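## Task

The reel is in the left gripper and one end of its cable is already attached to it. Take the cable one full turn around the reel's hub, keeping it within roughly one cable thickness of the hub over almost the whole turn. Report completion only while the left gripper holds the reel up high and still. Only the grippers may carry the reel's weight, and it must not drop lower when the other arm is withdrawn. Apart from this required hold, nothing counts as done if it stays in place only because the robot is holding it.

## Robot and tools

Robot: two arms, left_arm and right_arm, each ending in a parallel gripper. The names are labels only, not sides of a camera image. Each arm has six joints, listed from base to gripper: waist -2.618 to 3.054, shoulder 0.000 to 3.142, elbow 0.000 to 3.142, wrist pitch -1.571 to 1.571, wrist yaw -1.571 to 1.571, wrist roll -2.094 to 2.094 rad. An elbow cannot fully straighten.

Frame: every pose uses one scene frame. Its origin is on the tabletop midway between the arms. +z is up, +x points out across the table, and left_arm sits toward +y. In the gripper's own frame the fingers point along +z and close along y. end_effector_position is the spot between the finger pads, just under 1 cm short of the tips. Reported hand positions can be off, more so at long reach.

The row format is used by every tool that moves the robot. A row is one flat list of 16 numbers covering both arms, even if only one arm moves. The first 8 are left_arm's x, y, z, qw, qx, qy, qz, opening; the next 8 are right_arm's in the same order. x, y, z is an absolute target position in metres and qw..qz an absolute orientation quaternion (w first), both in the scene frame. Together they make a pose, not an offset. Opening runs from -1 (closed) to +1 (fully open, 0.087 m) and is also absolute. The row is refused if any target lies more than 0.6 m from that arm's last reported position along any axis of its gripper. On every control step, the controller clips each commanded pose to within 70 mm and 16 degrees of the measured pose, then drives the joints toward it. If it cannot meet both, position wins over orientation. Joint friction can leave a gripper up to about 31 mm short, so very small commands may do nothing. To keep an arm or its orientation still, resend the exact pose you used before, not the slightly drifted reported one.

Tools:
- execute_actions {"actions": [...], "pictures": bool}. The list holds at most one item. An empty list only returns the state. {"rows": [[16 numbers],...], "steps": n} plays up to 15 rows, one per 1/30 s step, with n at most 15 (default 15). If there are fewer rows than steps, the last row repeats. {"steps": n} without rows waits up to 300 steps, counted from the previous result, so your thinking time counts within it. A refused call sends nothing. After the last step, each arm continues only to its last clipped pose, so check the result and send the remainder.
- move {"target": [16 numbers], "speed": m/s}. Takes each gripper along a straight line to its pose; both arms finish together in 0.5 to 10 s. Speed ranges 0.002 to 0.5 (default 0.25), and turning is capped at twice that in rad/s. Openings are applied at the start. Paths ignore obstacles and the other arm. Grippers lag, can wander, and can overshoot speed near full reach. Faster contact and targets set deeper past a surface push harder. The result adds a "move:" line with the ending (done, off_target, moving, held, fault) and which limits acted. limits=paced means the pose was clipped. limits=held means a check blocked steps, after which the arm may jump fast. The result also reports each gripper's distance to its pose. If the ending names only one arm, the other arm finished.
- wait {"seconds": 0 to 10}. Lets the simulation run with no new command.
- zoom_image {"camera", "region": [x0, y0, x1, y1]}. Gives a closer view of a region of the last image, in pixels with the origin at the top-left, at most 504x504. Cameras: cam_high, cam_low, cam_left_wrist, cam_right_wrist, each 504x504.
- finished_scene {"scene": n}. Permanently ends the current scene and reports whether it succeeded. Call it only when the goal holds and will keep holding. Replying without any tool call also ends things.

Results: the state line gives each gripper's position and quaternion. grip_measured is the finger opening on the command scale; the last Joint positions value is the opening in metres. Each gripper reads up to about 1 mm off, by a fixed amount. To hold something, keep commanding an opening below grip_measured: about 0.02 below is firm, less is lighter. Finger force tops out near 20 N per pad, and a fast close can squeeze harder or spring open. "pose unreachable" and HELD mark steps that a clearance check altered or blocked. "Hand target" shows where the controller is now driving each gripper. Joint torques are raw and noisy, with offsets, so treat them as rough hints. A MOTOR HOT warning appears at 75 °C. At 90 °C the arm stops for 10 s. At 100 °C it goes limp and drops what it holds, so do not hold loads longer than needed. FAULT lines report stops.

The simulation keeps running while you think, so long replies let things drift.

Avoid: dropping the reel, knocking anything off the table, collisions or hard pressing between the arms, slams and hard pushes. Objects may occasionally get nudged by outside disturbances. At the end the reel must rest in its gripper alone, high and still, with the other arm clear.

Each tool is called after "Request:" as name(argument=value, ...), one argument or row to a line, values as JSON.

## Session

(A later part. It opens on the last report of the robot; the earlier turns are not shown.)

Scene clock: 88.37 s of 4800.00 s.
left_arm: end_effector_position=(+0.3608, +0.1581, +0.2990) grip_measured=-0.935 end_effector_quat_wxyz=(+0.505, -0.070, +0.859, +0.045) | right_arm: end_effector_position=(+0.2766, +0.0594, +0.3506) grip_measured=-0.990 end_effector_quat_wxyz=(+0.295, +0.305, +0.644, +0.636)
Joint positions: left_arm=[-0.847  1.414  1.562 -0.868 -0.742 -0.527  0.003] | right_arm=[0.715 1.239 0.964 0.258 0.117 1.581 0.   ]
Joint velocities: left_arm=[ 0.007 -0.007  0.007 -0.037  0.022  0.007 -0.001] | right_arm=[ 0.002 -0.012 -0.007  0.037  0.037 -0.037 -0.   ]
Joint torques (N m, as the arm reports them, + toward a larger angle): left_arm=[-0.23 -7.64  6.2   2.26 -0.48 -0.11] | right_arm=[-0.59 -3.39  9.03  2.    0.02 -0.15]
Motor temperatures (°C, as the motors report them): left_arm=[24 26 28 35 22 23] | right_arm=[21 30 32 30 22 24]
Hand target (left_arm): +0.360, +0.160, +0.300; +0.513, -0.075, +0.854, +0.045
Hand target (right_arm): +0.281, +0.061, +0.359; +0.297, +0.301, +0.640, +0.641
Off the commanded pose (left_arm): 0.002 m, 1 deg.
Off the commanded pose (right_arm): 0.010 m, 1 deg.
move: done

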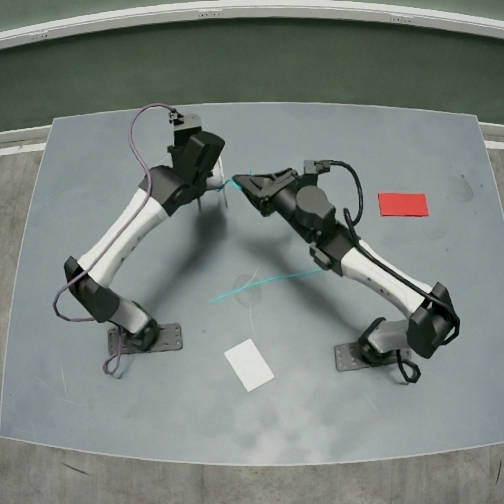

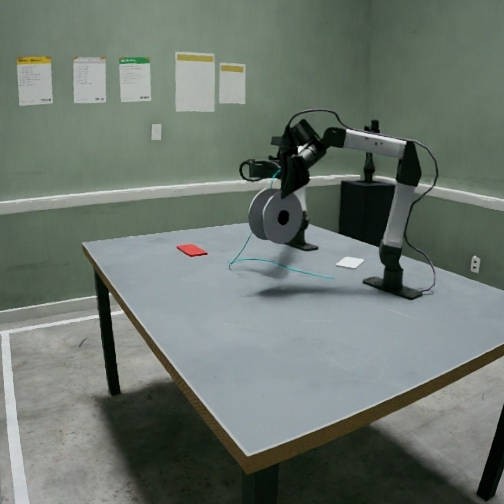

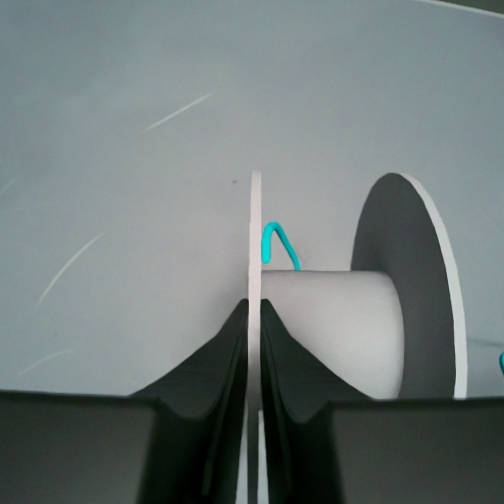

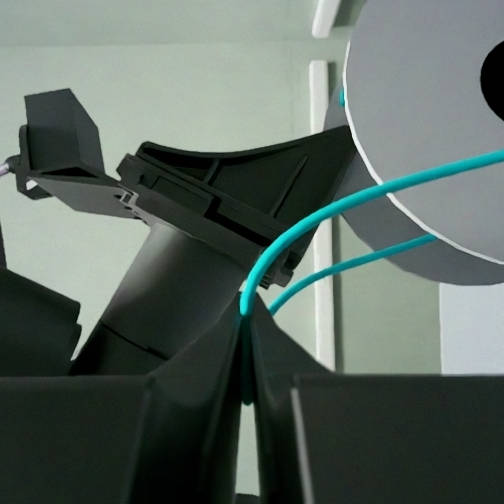

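Request:
move(
  target=[0.28,0.17,0.30,0.515,0.087,0.850,-0.063,-0.99, 0.29,0.07,0.355,0.299,0.299,0.641,0.641,-1],
  speed=0.07,
)

Scene clock: 93.73 s of 4800.00 s.
left_arm: end_effector_position=(+0.2825, +0.1726, +0.3024) grip_measured=-0.935 end_effector_quat_wxyz=(+0.512, +0.082, +0.853, -0.055) | right_arm: end_effector_position=(+0.2842, +0.0686, +0.3413) grip_measured=-0.990 end_effector_quat_wxyz=(+0.291, +0.306, +0.651, +0.631)
Joint positions: left_arm=[-0.866  1.018  1.283 -0.817 -0.464 -0.279  0.003] | right_arm=[0.715 1.289 0.98  0.273 0.113 1.581 0.   ]
Joint velocities: left_arm=[-0.007 -0.002 -0.007 -0.037 -0.022 -0.007  0.   ] | right_arm=[ 0.002  0.007 -0.017 -0.007  0.022 -0.125  0.   ]
Joint torques (N m, as the arm reports them, + toward a larger angle): left_arm=[-0.52 -3.79  5.9   2.53 -0.08 -0.05] | right_arm=[-0.57 -3.75  8.99  2.2   0.   -0.2 ]
Motor temperatures (°C, as the motors report them): left_arm=[24 26 28 35 22 23] | right_arm=[21 29 33 30 22 24]
Hand target (left_arm): +0.280, +0.170, +0.300; +0.516, +0.088, +0.850, -0.062
Hand target (right_arm): +0.290, +0.070, +0.354; +0.299, +0.299, +0.641, +0.641
Off the commanded pose (left_arm): 0.004 m, 1 deg.
Off the commanded pose (right_arm): 0.015 m, 2 deg.
move: off_target (right_arm)

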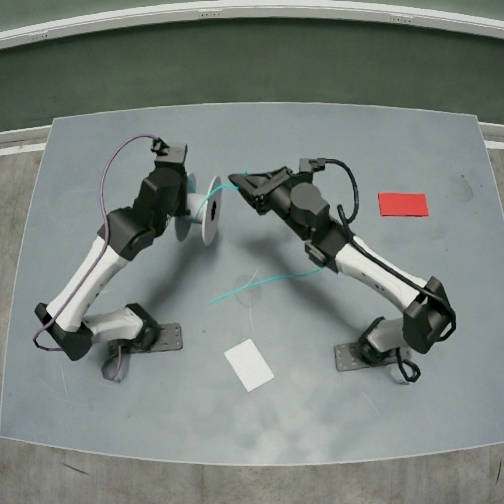

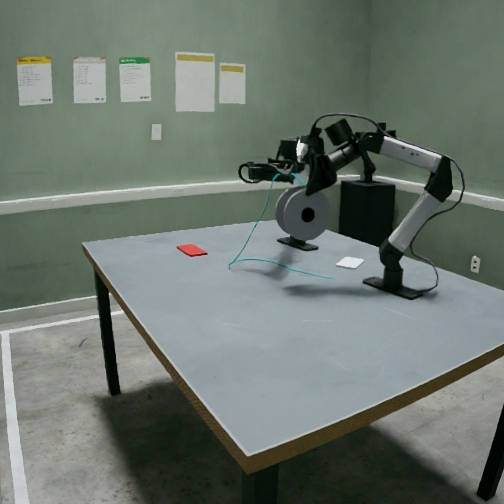

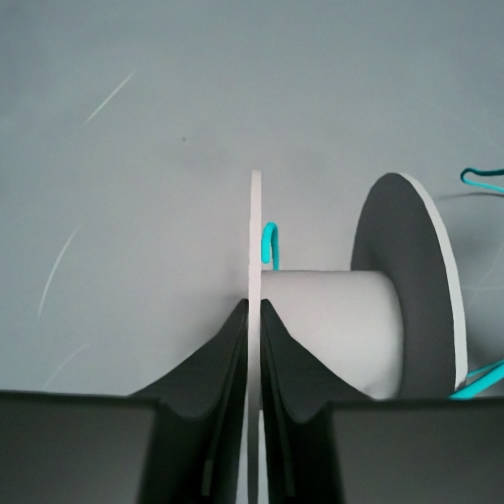

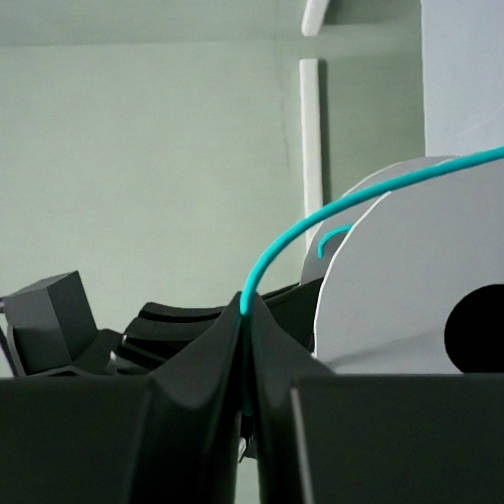

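Request:
move(
  target=[0.22,0.17,0.30,0.515,0.087,0.850,-0.063,-0.99, 0.30,0.12,0.345,0.092,0.092,0.701,0.701,-0.92],
  speed=0.07,
)

Scene clock: 100.97 s of 4800.00 s.
left_arm: end_effector_position=(+0.2213, +0.1673, +0.2998) grip_measured=-0.935 end_effector_quat_wxyz=(+0.509, +0.095, +0.853, -0.058) | right_arm: end_effector_position=(+0.2937, +0.1202, +0.3328) grip_measured=-0.920 end_effector_quat_wxyz=(+0.079, +0.105, +0.710, +0.692)
Joint positions: left_arm=[-1.197  0.931  1.283 -1.03  -0.714 -0.488  0.003] | right_arm=[ 0.523  1.662  1.274  0.35  -0.689  1.581  0.003]
Joint velocities: left_arm=[-0.017 -0.012 -0.032 -0.066  0.022  0.007 -0.   ] | right_arm=[-0.007 -0.017  0.012  0.022  0.007 -0.007 -0.001]
Joint torques (N m, as the arm reports them, + toward a larger angle): left_arm=[-0.62 -2.57  6.27  2.1  -0.41 -0.22] | right_arm=[-0.69 -7.14  9.    2.17 -0.02 -0.14]
Motor temperatures (°C, as the motors report them): left_arm=[24 26 28 35 22 23] | right_arm=[21 29 34 31 22 24]
Hand target (left_arm): +0.220, +0.170, +0.300; +0.515, +0.087, +0.850, -0.062
Hand target (right_arm): +0.300, +0.119, +0.345; +0.092, +0.093, +0.700, +0.703
Off the commanded pose (left_arm): 0.003 m, 1 deg.
Off the commanded pose (right_arm): 0.014 m, 3 deg.
move: off_target (right_arm)

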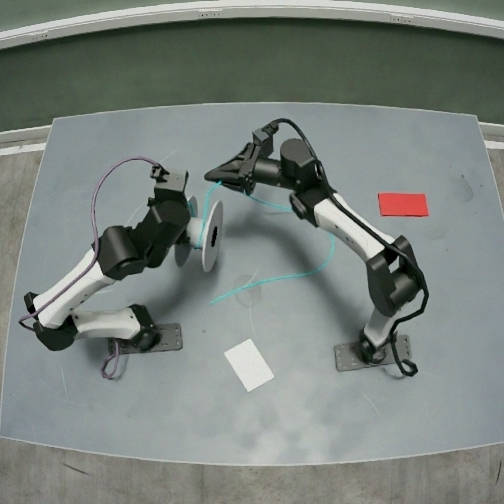

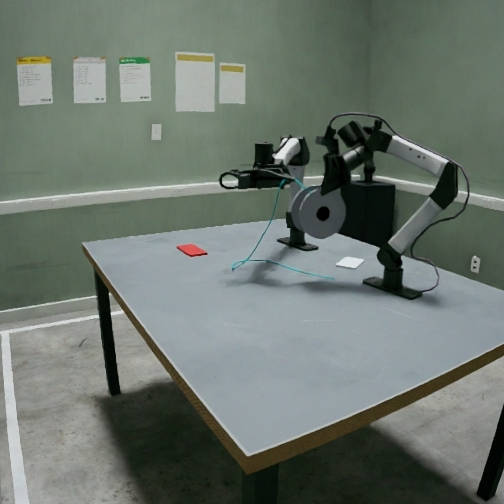

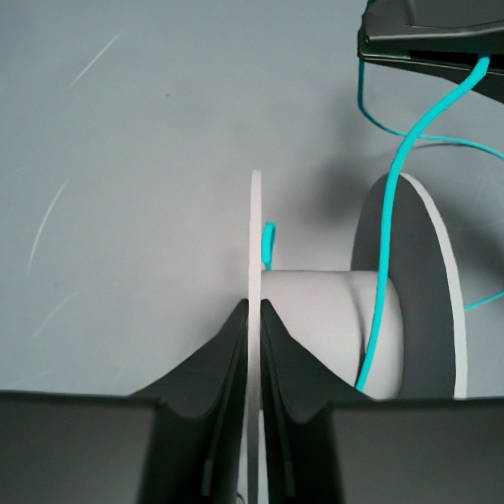

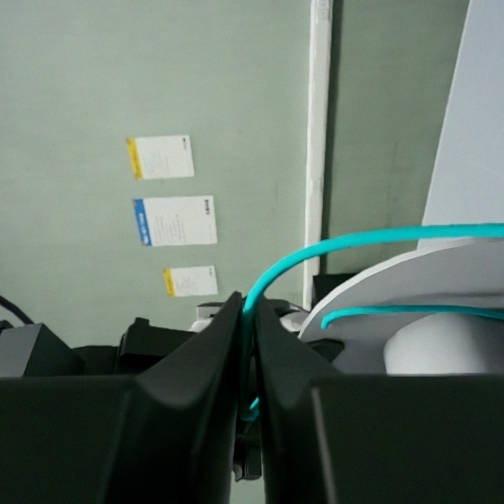

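Request:
move(
  target=[0.21,0.17,0.33,0.515,0.087,0.850,-0.063,-0.99, 0.36,0.14,0.29,0.092,0.092,0.701,0.701,-0.92],
  speed=0.07,
)

Request:
move(
  target=[0.23,0.17,0.40,0.574,0.085,0.813,-0.06,-0.99, 0.34,0.14,0.19,0.092,0.092,0.701,0.701,-0.92],
  speed=0.07,
)

Scene clock: 107.17 s of 4800.00 s.
left_arm: end_effector_position=(+0.2087, +0.1739, +0.3203) grip_measured=-0.935 end_effector_quat_wxyz=(+0.508, +0.096, +0.854, -0.053) | right_arm: end_effector_position=(+0.3510, +0.1419, +0.2781) grip_measured=-0.920 end_effector_quat_wxyz=(+0.074, +0.104, +0.711, +0.692)
Joint positions: left_arm=[-1.268  0.963  1.41  -1.178 -0.772 -0.551  0.003] | right_arm=[ 0.484  1.933  1.391  0.501 -0.737  1.581  0.003]
Joint velocities: left_arm=[-0.007 -0.012 -0.007 -0.007 -0.095 -0.037  0.   ] | right_arm=[-0.017  0.007 -0.022 -0.037  0.037 -0.051 -0.001]
Joint torques (N m, as the arm reports them, + toward a larger angle): left_arm=[-0.66  0.55  9.62  2.   -0.44 -0.23] | right_arm=[-0.72 -9.47  8.77  2.08  0.03 -0.19]
Motor temperatures (°C, as the motors report them): left_arm=[24 26 28 35 22 23] | right_arm=[21 29 35 31 22 24]
Hand target (left_arm): +0.210, +0.170, +0.330; +0.515, +0.087, +0.850, -0.063
Hand target (right_arm): +0.359, +0.140, +0.289; +0.092, +0.092, +0.701, +0.701
Off the commanded pose (left_arm): 0.011 m, 2 deg.
Off the commanded pose (right_arm): 0.015 m, 3 deg.
move: off_target (left_arm, right_arm)

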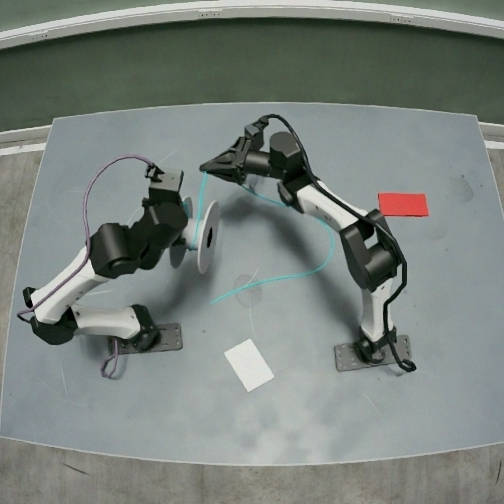

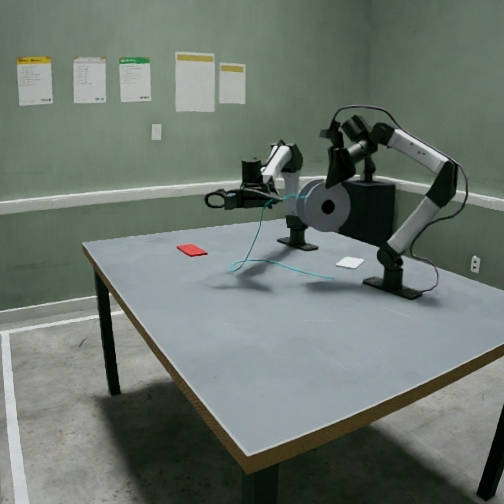

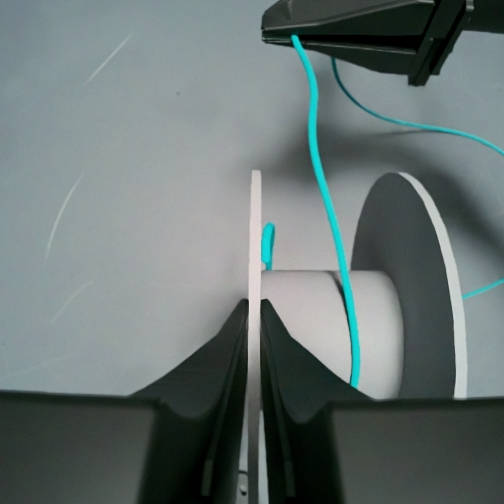

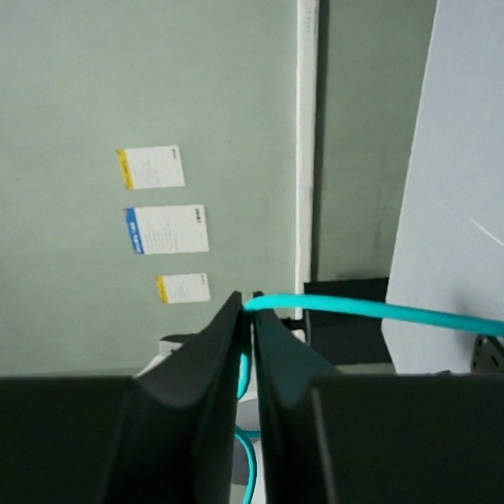

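Scene clock: 108.93 s of 4800.00 s.
left_arm: end_effector_position=(+0.2250, +0.1712, +0.3842) grip_measured=-0.935 end_effector_quat_wxyz=(+0.558, +0.105, +0.822, -0.048) | right_arm: end_effector_position=(+0.3405, +0.1376, +0.2036) grip_measured=-0.920 end_effector_quat_wxyz=(+0.090, +0.087, +0.697, +0.706)
Joint positions: left_arm=[-1.251  1.053  1.64  -1.163 -0.818 -0.402  0.003] | right_arm=[ 0.489  2.041  1.169  0.891 -0.732  1.581  0.003]
Joint velocities: left_arm=[ 0.007  0.007 -0.002 -0.037 -0.037  0.051 -0.001] | right_arm=[ 0.027  0.012  0.027 -0.037  0.066 -0.051 -0.   ]
Joint torques (N m, as the arm reports them, + toward a larger angle): left_arm=[ 0.66  0.12  9.33  2.46 -0.42 -0.08] | right_arm=[ 0.84 -9.24  4.54  2.04  0.24 -0.21]
Motor temperatures (°C, as the motors report them): left_arm=[24 26 29 35 22 23] | right_arm=[21 30 35 31 22 24]
Hand target (left_arm): +0.230, +0.170, +0.400; +0.574, +0.085, +0.812, -0.060
Hand target (right_arm): +0.339, +0.139, +0.190; +0.092, +0.092, +0.702, +0.701
Off the commanded pose (left_arm): 0.017 m, 3 deg.
Off the commanded pose (right_arm): 0.014 m, 1 deg.
move: off_target (left_arm, right_arm)

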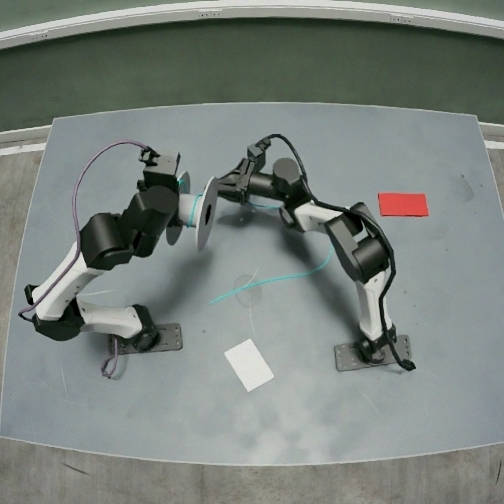

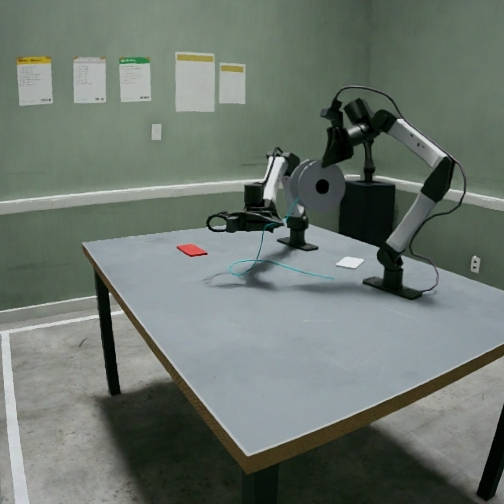

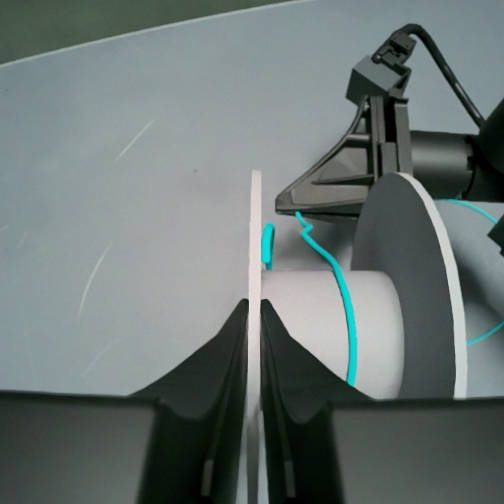

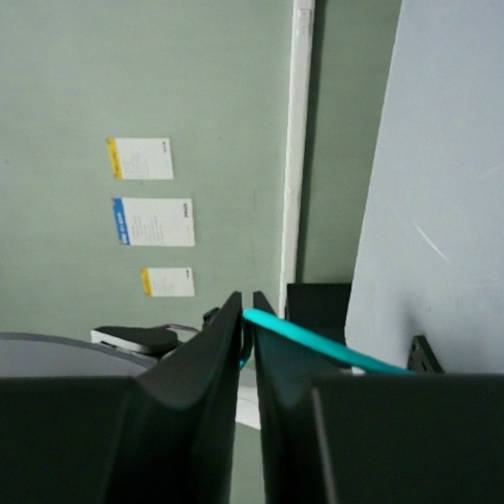

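Request:
move(
  target=[0.30,0.17,0.45,0.515,0,0.857,0,-0.99, 0.28,0.13,0.14,0.183,0.183,0.683,0.683,-0.92],
  speed=0.07,
)

Request:
move(
  target=[0.36,0.16,0.39,0.513,-0.075,0.854,0.045,-0.99, 0.17,0.09,0.22,0.299,0.299,0.641,0.641,-0.93],
  speed=0.1,
)

Scene clock: 115.20 s of 4800.00 s.
left_arm: end_effector_position=(+0.3004, +0.1596, +0.4345) grip_measured=-0.935 end_effector_quat_wxyz=(+0.500, +0.029, +0.866, +0.000) | right_arm: end_effector_position=(+0.2902, +0.1276, +0.1771) grip_measured=-0.919 end_effector_quat_wxyz=(+0.205, +0.174, +0.643, +0.717)
Joint positions: left_arm=[-0.939  1.646  2.536 -1.568 -0.648 -0.419  0.003] | right_arm=[ 0.655  1.962  0.753  1.325 -0.273  1.588  0.004]
Joint velocities: left_arm=[ 0.002  0.002  0.012  0.007 -0.066 -0.051 -0.   ] | right_arm=[-0.002  0.007 -0.017 -0.051 -0.066  0.037  0.001]
Joint torques (N m, as the arm reports them, + toward a larger angle): left_arm=[ 0.88 -5.56  8.54  2.02 -0.63 -0.33] | right_arm=[ 1.38 -7.65  2.16  1.25 -0.02 -0.34]
Motor temperatures (°C, as the motors report them): left_arm=[24 25 29 36 22 23] | right_arm=[21 31 34 31 22 24]
Hand target (left_arm): +0.300, +0.170, +0.449; +0.520, +0.001, +0.854, -0.005
Hand target (right_arm): +0.278, +0.128, +0.141; +0.184, +0.181, +0.684, +0.683
Off the commanded pose (left_arm): 0.019 m, 4 deg.
Off the commanded pose (right_arm): 0.039 m, 7 deg.
joint sent to its limit (left arm) — the command would take joint 4 (wrist pitch) past its lower limit, so that joint was sent only as far as its limit.
move: off_target (left_arm, right_arm)

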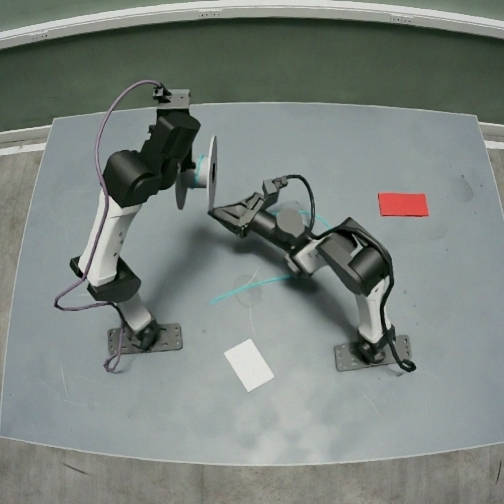

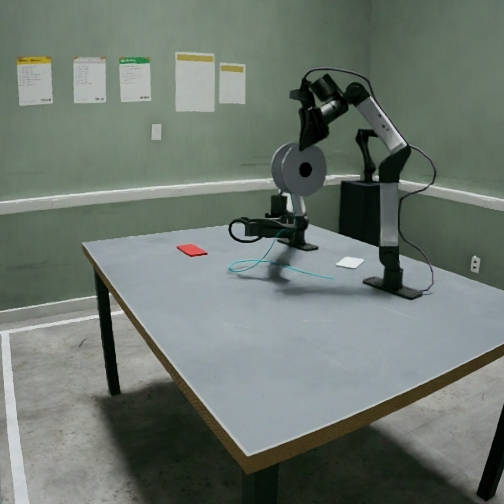

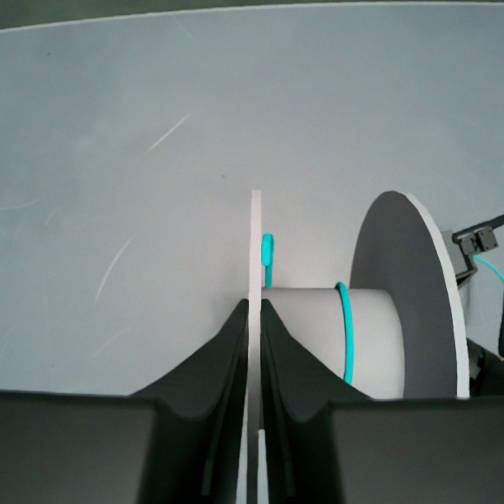

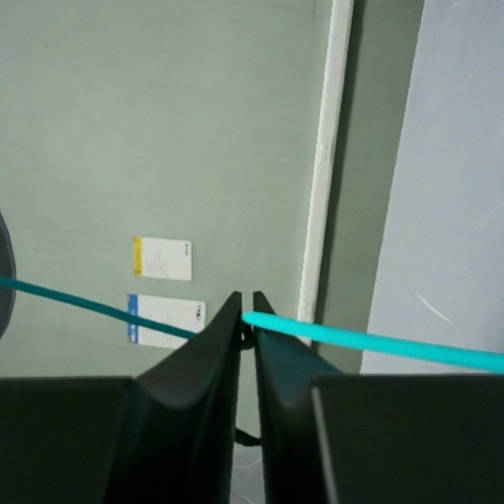

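Scene clock: 117.60 s of 4800.00 s.
left_arm: end_effector_position=(+0.3569, +0.1567, +0.3898) grip_measured=-0.935 end_effector_quat_wxyz=(+0.506, -0.062, +0.859, +0.043) | right_arm: end_effector_position=(+0.1746, +0.0933, +0.2213) grip_measured=-0.930 end_effector_quat_wxyz=(+0.300, +0.298, +0.641, +0.641)
Joint positions: left_arm=[-0.858  1.626  2.195 -1.284 -0.741 -0.518  0.003] | right_arm=[1.139 1.333 0.461 0.873 0.538 1.567 0.003]
Joint velocities: left_arm=[ 0.002 -0.012  0.002  0.051  0.007 -0.007  0.   ] | right_arm=[-0.017 -0.017  0.017 -0.007  0.066  0.007 -0.001]
Joint torques (N m, as the arm reports them, + toward a larger angle): left_arm=[ 0.64 -7.63  4.3   2.28 -0.47 -0.24] | right_arm=[ 1.12 -5.64  5.03  1.8   0.15 -0.16]
Motor temperatures (°C, as the motors report them): left_arm=[24 26 29 36 22 23] | right_arm=[21 31 34 31 22 24]
Hand target (left_arm): +0.360, +0.160, +0.389; +0.512, -0.075, +0.855, +0.045
Hand target (right_arm): +0.171, +0.090, +0.221; +0.302, +0.296, +0.642, +0.640
Off the commanded pose (left_arm): 0.005 m, 2 deg.
Off the commanded pose (right_arm): 0.006 m, 0 deg.
move: done

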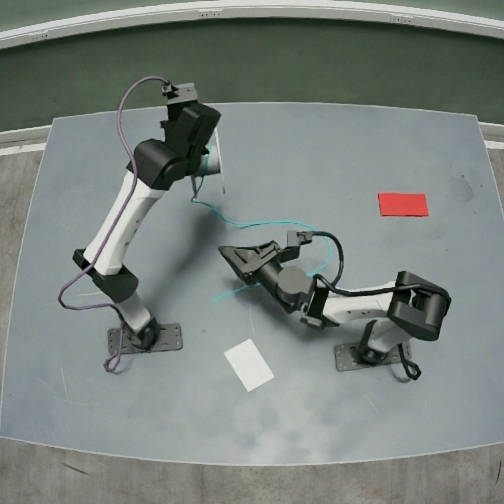

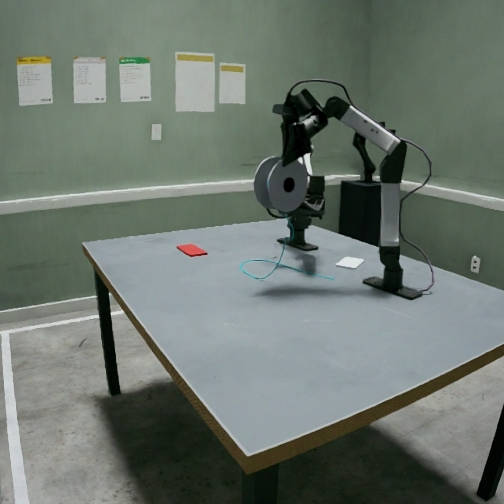

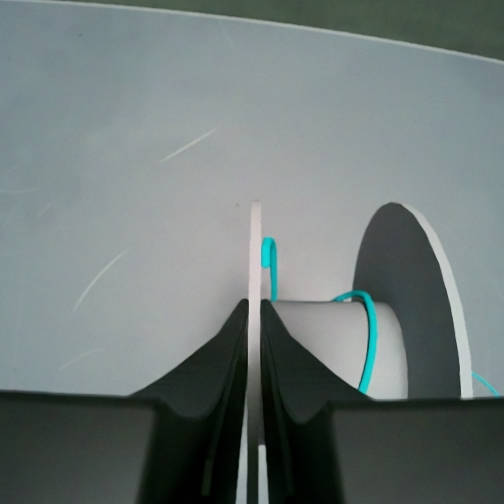

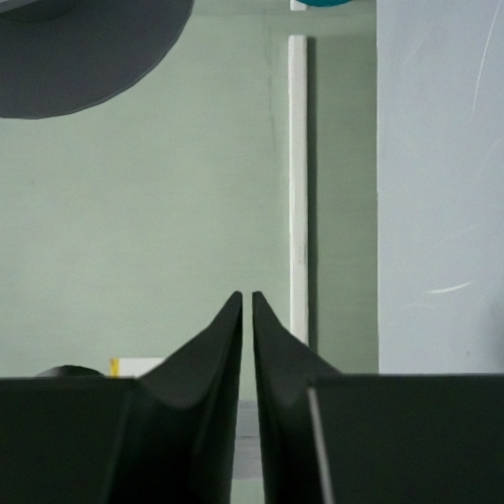

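Request:
move(
  target=[0.40,0.18,0.50,0.734,-0.059,0.673,0.064,-0.99, 0.24,0.04,0.40,0.45,0.45,0.54,0.54,-0.93],
  speed=0.1,
)

Request:
zoom_image(
  camera="cam_low",
  region=[200, 80, 340, 220],
)

Scene clock: 125.33 s of 4800.00 s.
left_arm: end_effector_position=(+0.4038, +0.1747, +0.4951) grip_measured=-0.935 end_effector_quat_wxyz=(+0.727, -0.051, +0.681, +0.073) | right_arm: end_effector_position=(+0.2375, +0.0434, +0.3944) grip_measured=-0.930 end_effector_quat_wxyz=(+0.450, +0.446, +0.551, +0.544)
Joint positions: left_arm=[-0.828  1.421  1.781 -0.255 -0.867  0.106  0.003] | right_arm=[1.139 1.23  1.125 0.098 1.038 1.567 0.003]
Joint velocities: left_arm=[-0.007 -0.002  0.002  0.022 -0.007 -0.007  0.001] | right_arm=[-0.007 -0.007  0.007 -0.051  0.022 -0.037 -0.001]
Joint torques (N m, as the arm reports them, + toward a larger angle): left_arm=[ 0.71 -7.55  5.48  2.55  0.22 -0.06] | right_arm=[-0.26 -2.83  8.54  1.51  0.19 -0.05]
Motor temperatures (°C, as the motors report them): left_arm=[24 27 29 36 22 23] | right_arm=[21 30 34 31 22 24]
Hand target (left_arm): +0.402, +0.179, +0.500; +0.736, -0.057, +0.672, +0.066
Hand target (right_arm): +0.242, +0.044, +0.400; +0.452, +0.453, +0.544, +0.543
Off the commanded pose (left_arm): 0.008 m, 2 deg.
Off the commanded pose (right_arm): 0.007 m, 1 deg.
move: done

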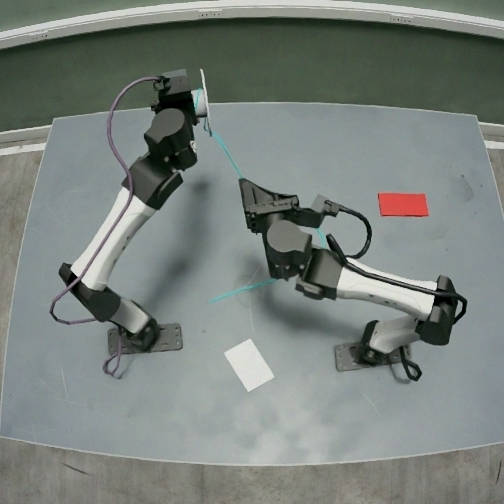

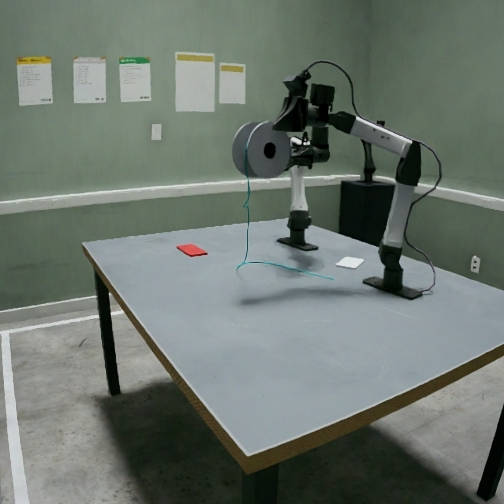

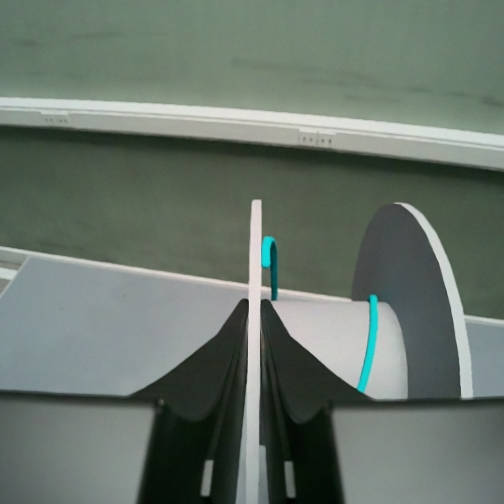

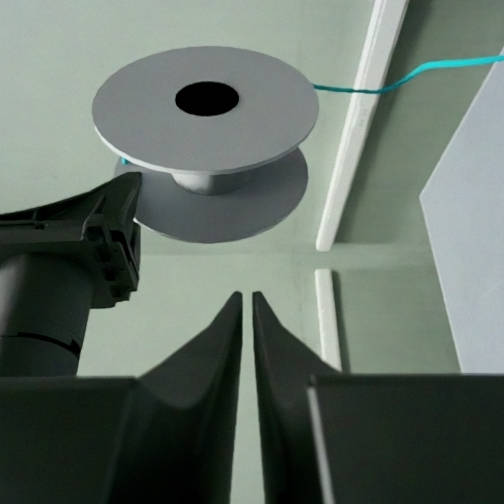

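Region (200, 80, 340, 220) of cam_low's 504x504 image, scaled by 3.600, with more detail than that image has.

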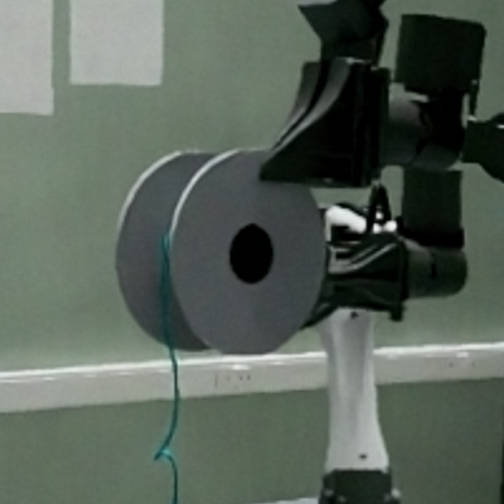

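Request:
move(
  target=[0.38,0.26,0.52,0.781,-0.173,0.548,0.247,-0.99, 0.24,0.04,0.36,0.45,0.45,0.54,0.54,-0.93],
  speed=0.1,
)

Request:
zoom_image(
  camera="cam_low",
  region=[200, 80, 340, 220],
)

Scene clock: 133.00 s of 4800.00 s.
left_arm: end_effector_position=(+0.3772, +0.2612, +0.5271) grip_measured=-0.935 end_effector_quat_wxyz=(+0.780, -0.176, +0.549, +0.246) | right_arm: end_effector_position=(+0.2384, +0.0452, +0.3621) grip_measured=-0.930 end_effector_quat_wxyz=(+0.450, +0.447, +0.550, +0.543)
Joint positions: left_arm=[-0.777  1.368  1.447  0.781 -1.112  0.801  0.003] | right_arm=[1.139 1.23  0.996 0.227 1.04  1.567 0.003]
Joint velocities: left_arm=[ 0.012  0.012 -0.007  0.022  0.037 -0.037 -0.   ] | right_arm=[-0.012 -0.012 -0.012  0.007  0.051 -0.007 -0.   ]
Joint torques (N m, as the arm reports them, + toward a larger angle): left_arm=[ 0.65 -4.6   5.39  1.3   0.58 -0.05] | right_arm=[-0.17 -4.79  5.26  1.72  0.17 -0.05]
Motor temperatures (°C, as the motors report them): left_arm=[24 27 29 36 22 23] | right_arm=[21 29 34 31 22 24]
Hand target (left_arm): +0.381, +0.261, +0.522; +0.781, -0.173, +0.546, +0.249
Hand target (right_arm): +0.240, +0.039, +0.360; +0.453, +0.453, +0.543, +0.543
Off the commanded pose (left_arm): 0.008 m, 0 deg.
Off the commanded pose (right_arm): 0.006 m, 1 deg.
move: done

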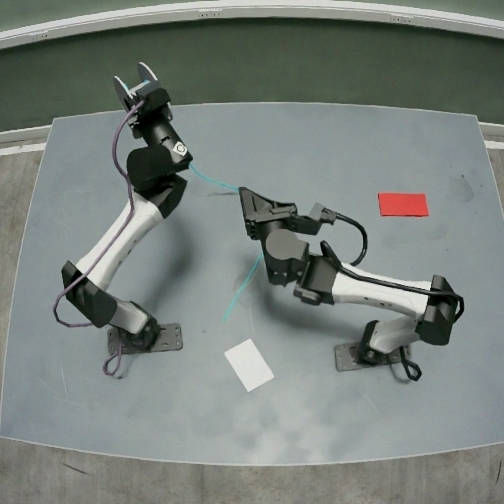

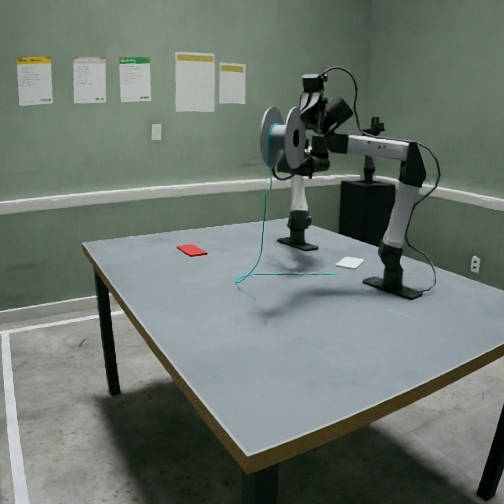

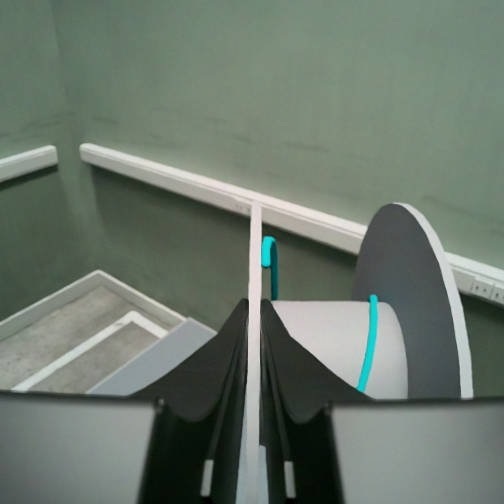

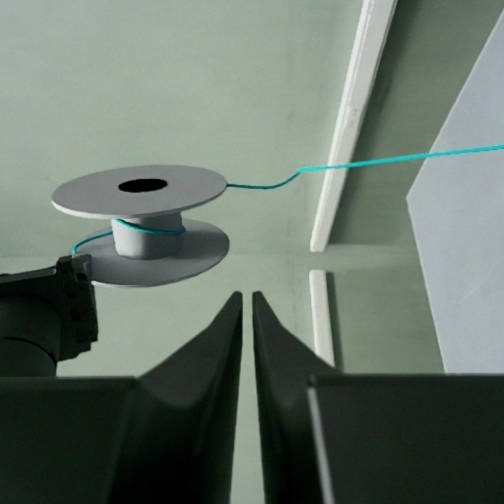

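Region (200, 80, 340, 220) of cam_low's 504x504 image, scaled by 3.600, with more detail than that image has.

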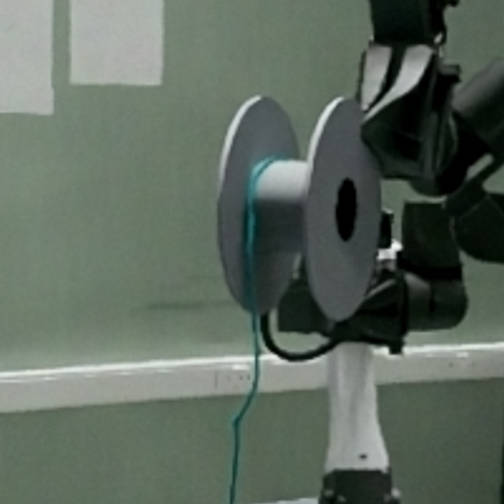

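Snug all round, overlapping past the start.

Request:
finished_scene(
  scene=1,
)

The scene is finished: the task was done.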